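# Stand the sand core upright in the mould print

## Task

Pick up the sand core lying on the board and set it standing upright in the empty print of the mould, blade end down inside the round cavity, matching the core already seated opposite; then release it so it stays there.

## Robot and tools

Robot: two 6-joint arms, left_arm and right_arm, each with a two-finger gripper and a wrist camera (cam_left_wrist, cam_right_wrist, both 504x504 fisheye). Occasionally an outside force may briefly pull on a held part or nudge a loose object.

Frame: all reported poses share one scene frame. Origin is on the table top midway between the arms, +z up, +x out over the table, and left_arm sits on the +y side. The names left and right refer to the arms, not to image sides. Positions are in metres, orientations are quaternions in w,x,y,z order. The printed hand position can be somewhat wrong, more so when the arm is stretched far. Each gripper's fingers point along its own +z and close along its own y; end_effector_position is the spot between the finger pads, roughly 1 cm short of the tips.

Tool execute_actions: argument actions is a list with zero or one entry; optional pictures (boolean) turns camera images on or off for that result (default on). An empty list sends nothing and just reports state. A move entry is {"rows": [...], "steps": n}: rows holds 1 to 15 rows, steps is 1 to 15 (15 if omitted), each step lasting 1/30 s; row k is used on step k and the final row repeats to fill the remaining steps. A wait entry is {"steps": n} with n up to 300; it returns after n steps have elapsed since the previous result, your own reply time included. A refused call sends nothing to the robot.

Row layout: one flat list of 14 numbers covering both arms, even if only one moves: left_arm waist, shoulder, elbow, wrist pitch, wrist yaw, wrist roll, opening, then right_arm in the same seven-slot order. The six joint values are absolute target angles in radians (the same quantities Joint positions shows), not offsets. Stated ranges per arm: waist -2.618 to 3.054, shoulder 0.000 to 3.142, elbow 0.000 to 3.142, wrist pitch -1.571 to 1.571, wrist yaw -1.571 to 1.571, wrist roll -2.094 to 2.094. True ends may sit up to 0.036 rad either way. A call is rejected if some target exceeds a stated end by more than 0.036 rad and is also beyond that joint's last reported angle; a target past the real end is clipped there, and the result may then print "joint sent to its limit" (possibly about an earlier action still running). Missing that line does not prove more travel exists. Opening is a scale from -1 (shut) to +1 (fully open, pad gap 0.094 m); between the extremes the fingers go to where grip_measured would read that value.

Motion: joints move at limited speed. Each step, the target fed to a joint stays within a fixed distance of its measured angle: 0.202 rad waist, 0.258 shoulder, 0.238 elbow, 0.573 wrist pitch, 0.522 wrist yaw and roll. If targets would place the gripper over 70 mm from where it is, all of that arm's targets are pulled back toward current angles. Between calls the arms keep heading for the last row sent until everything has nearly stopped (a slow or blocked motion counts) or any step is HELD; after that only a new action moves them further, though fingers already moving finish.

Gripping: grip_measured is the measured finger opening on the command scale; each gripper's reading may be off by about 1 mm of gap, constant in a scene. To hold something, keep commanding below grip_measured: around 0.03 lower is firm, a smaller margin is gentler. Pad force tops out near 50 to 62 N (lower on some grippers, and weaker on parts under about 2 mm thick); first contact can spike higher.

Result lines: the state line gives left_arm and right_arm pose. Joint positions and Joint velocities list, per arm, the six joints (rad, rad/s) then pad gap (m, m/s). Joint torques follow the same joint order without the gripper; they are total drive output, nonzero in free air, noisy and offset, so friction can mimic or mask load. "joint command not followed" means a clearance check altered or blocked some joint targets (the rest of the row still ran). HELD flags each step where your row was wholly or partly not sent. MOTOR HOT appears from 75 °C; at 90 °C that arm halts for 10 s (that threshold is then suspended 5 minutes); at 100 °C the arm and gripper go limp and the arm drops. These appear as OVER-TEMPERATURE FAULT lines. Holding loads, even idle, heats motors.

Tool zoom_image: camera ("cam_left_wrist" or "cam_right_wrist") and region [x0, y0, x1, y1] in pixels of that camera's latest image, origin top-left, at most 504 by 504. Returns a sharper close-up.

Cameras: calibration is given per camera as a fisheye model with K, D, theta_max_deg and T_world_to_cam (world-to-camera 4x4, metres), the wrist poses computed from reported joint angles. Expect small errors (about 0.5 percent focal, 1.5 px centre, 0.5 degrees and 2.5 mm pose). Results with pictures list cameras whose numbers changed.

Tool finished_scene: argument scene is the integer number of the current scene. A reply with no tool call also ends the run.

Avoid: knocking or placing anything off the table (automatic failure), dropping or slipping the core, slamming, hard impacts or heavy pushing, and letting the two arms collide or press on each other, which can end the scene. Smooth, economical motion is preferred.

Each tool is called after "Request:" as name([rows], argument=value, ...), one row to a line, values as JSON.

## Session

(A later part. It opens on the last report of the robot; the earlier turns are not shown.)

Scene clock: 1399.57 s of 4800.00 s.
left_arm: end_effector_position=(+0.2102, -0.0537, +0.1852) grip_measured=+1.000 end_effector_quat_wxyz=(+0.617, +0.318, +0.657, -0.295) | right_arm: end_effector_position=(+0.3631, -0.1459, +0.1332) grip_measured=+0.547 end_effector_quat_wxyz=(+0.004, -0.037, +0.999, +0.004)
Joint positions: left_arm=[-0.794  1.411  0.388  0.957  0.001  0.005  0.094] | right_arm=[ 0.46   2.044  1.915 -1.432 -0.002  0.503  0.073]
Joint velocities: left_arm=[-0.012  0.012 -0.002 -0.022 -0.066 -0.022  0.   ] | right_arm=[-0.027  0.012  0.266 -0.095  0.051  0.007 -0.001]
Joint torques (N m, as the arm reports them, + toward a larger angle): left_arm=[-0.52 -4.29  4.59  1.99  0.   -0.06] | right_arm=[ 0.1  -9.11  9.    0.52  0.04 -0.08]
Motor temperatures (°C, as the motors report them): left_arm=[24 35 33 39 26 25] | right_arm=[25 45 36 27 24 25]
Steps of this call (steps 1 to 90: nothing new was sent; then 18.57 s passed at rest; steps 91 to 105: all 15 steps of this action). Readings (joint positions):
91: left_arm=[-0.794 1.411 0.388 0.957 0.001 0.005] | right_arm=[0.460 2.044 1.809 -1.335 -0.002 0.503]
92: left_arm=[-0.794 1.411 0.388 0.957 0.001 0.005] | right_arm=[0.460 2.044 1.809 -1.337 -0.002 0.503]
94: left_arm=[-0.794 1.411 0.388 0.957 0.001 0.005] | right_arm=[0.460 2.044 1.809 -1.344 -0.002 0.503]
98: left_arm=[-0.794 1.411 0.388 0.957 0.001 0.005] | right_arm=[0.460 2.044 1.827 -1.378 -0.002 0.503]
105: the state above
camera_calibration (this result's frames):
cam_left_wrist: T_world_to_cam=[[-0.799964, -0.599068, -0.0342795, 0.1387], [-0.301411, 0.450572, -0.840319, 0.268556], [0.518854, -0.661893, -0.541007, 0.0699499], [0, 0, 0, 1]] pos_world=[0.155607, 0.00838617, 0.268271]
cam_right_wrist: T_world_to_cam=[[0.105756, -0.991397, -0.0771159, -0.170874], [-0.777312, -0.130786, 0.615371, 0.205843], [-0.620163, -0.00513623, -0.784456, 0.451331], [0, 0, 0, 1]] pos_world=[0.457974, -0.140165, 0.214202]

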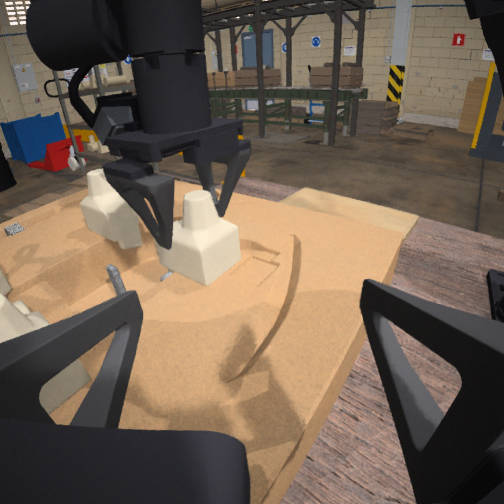

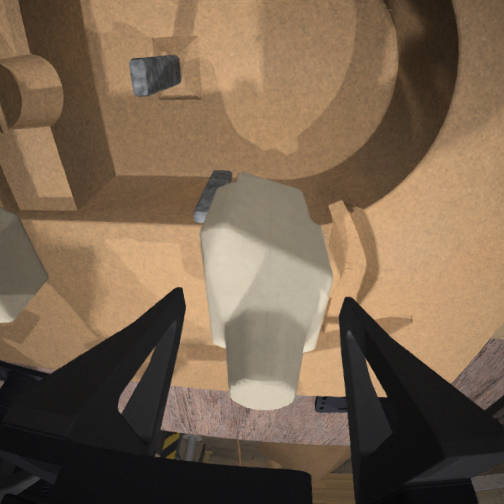

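Request:
execute_actions([
  {"rows": [[-0.8,1.42,0.375,0.97,0,0,1,0.462,2.055,1.96,-1.48,0,0.5,0.65],[-0.8,1.42,0.375,0.97,0,0,1,0.462,2.056,1.975,-1.495,0,0.5,0.75],[-0.8,1.42,0.375,0.97,0,0,1,0.462,2.058,1.99,-1.51,0,0.5,0.85],[-0.8,1.42,0.375,0.97,0,0,1,0.462,2.06,2.005,-1.525,0,0.5,0.95],[-0.8,1.42,0.375,0.97,0,0,1,0.462,2.06,2.02,-1.54,0,0.5,1],[-0.8,1.42,0.375,0.97,0,0,1,0.462,2.06,2.035,-1.555,0,0.5,1],[-0.8,1.42,0.375,0.97,0,0,1,0.462,2.06,2.05,-1.57,0,0.5,1],[-0.8,1.42,0.375,0.97,0,0,1,0.462,2.06,2.065,-1.57,0,0.5,1],[-0.8,1.42,0.375,0.97,0,0,1,0.462,2.05,2.08,-1.57,0,0.5,1],[-0.8,1.42,0.375,0.97,0,0,1,0.462,2.04,2.095,-1.57,0,0.5,1],[-0.8,1.42,0.375,0.97,0,0,1,0.462,2.03,2.11,-1.57,0,0.5,1],[-0.8,1.42,0.375,0.97,0,0,1,0.462,2.02,2.12,-1.57,0,0.5,1],[-0.8,1.42,0.375,0.97,0,0,1,0.462,2.01,2.13,-1.57,0,0.5,1],[-0.8,1.42,0.375,0.97,0,0,1,0.462,2.0,2.14,-1.57,0,0.5,1],[-0.8,1.42,0.375,0.97,0,0,1,0.462,1.99,2.15,-1.57,0,0.5,1]], "steps": 15},
])

Scene clock: 1413.13 s of 4800.00 s.
left_arm: end_effector_position=(+0.2102, -0.0537, +0.1852) grip_measured=+1.000 end_effector_quat_wxyz=(+0.617, +0.318, +0.657, -0.295) | right_arm: end_effector_position=(+0.3702, -0.1413, +0.1825) grip_measured=+1.000 end_effector_quat_wxyz=(+0.037, -0.037, +0.998, +0.024)
Joint positions: left_arm=[-0.794  1.411  0.388  0.957  0.001  0.005  0.094] | right_arm=[ 0.46   2.041  2.107 -1.549 -0.002  0.503  0.094]
Joint velocities: left_arm=[ 0.002  0.002  0.002 -0.007 -0.066 -0.007  0.   ] | right_arm=[ 0.012 -0.208  0.256 -0.081 -0.022  0.007  0.   ]
Joint torques (N m, as the arm reports them, + toward a larger angle): left_arm=[-0.53 -4.27  4.6   1.99 -0.01 -0.06] | right_arm=[  0.24 -12.89   9.77   0.66   0.03  -0.11]
Motor temperatures (°C, as the motors report them): left_arm=[24 35 33 39 26 25] | right_arm=[25 44 37 26 24 25]
Steps of this call (steps 1 to 30: the robot went on to your last target; steps 31 to 90: nothing new was sent; then 10.07 s passed at rest; steps 91 to 105: all 15 steps of this action). Readings (joint positions):
91: left_arm=[-0.794 1.411 0.388 0.957 0.001 0.005] | right_arm=[0.460 2.044 1.929 -1.455 -0.002 0.503]
92: left_arm=[-0.794 1.411 0.388 0.957 0.001 0.005] | right_arm=[0.460 2.044 1.933 -1.461 -0.002 0.503]
94: left_arm=[-0.794 1.411 0.388 0.957 0.001 0.005] | right_arm=[0.460 2.050 1.954 -1.479 -0.002 0.503]
98: left_arm=[-0.794 1.411 0.388 0.957 0.001 0.005] | right_arm=[0.460 2.053 2.014 -1.520 -0.002 0.503]
105: the state above
camera_calibration (this result's frames):
cam_left_wrist: T_world_to_cam=[[-0.799964, -0.599068, -0.0342795, 0.1387], [-0.301411, 0.450572, -0.840319, 0.268556], [0.518854, -0.661893, -0.541007, 0.0699499], [0, 0, 0, 1]] pos_world=[0.155607, 0.00838617, 0.268271]
cam_right_wrist: T_world_to_cam=[[0.111963, -0.987356, -0.112219, -0.158532], [-0.815747, -0.155813, 0.557027, 0.202995], [-0.567469, 0.0291757, -0.822878, 0.486837], [0, 0, 0, 1]] pos_world=[0.459607, -0.139102, 0.269743]

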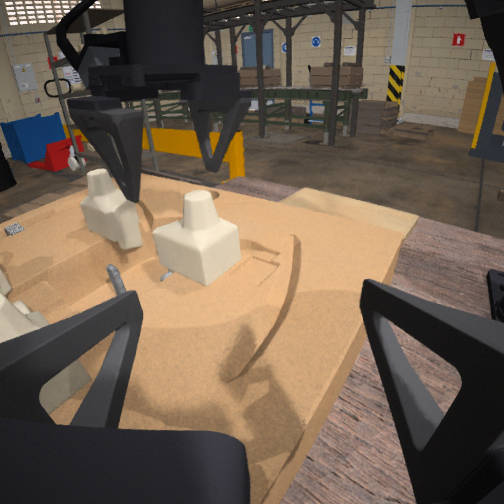

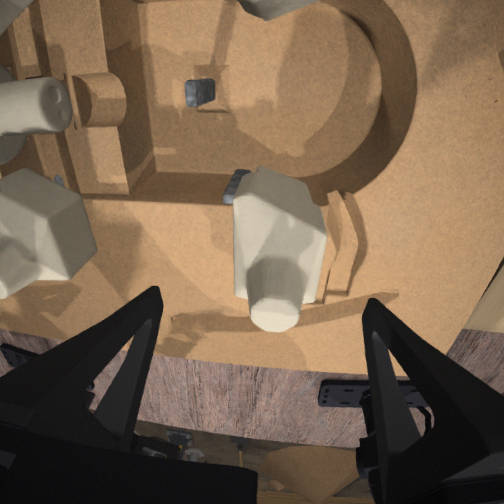

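Request:
zoom_image(camera="cam_left_wrist", region=[70, 150, 300, 320])

Region (70, 150, 300, 320) of cam_left_wrist's 504x504 image, scaled by 2.191, with more detail than that image has; it fills the top 373 rows of this view, and the rest is white.

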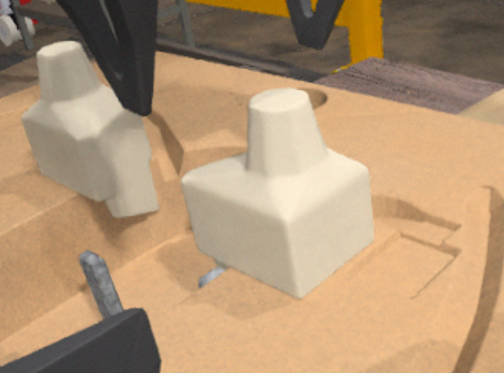

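The core sits upright in its print, so I'm ending scene 1.

Request:
finished_scene(scene=1)

The scene is finished: the task was done.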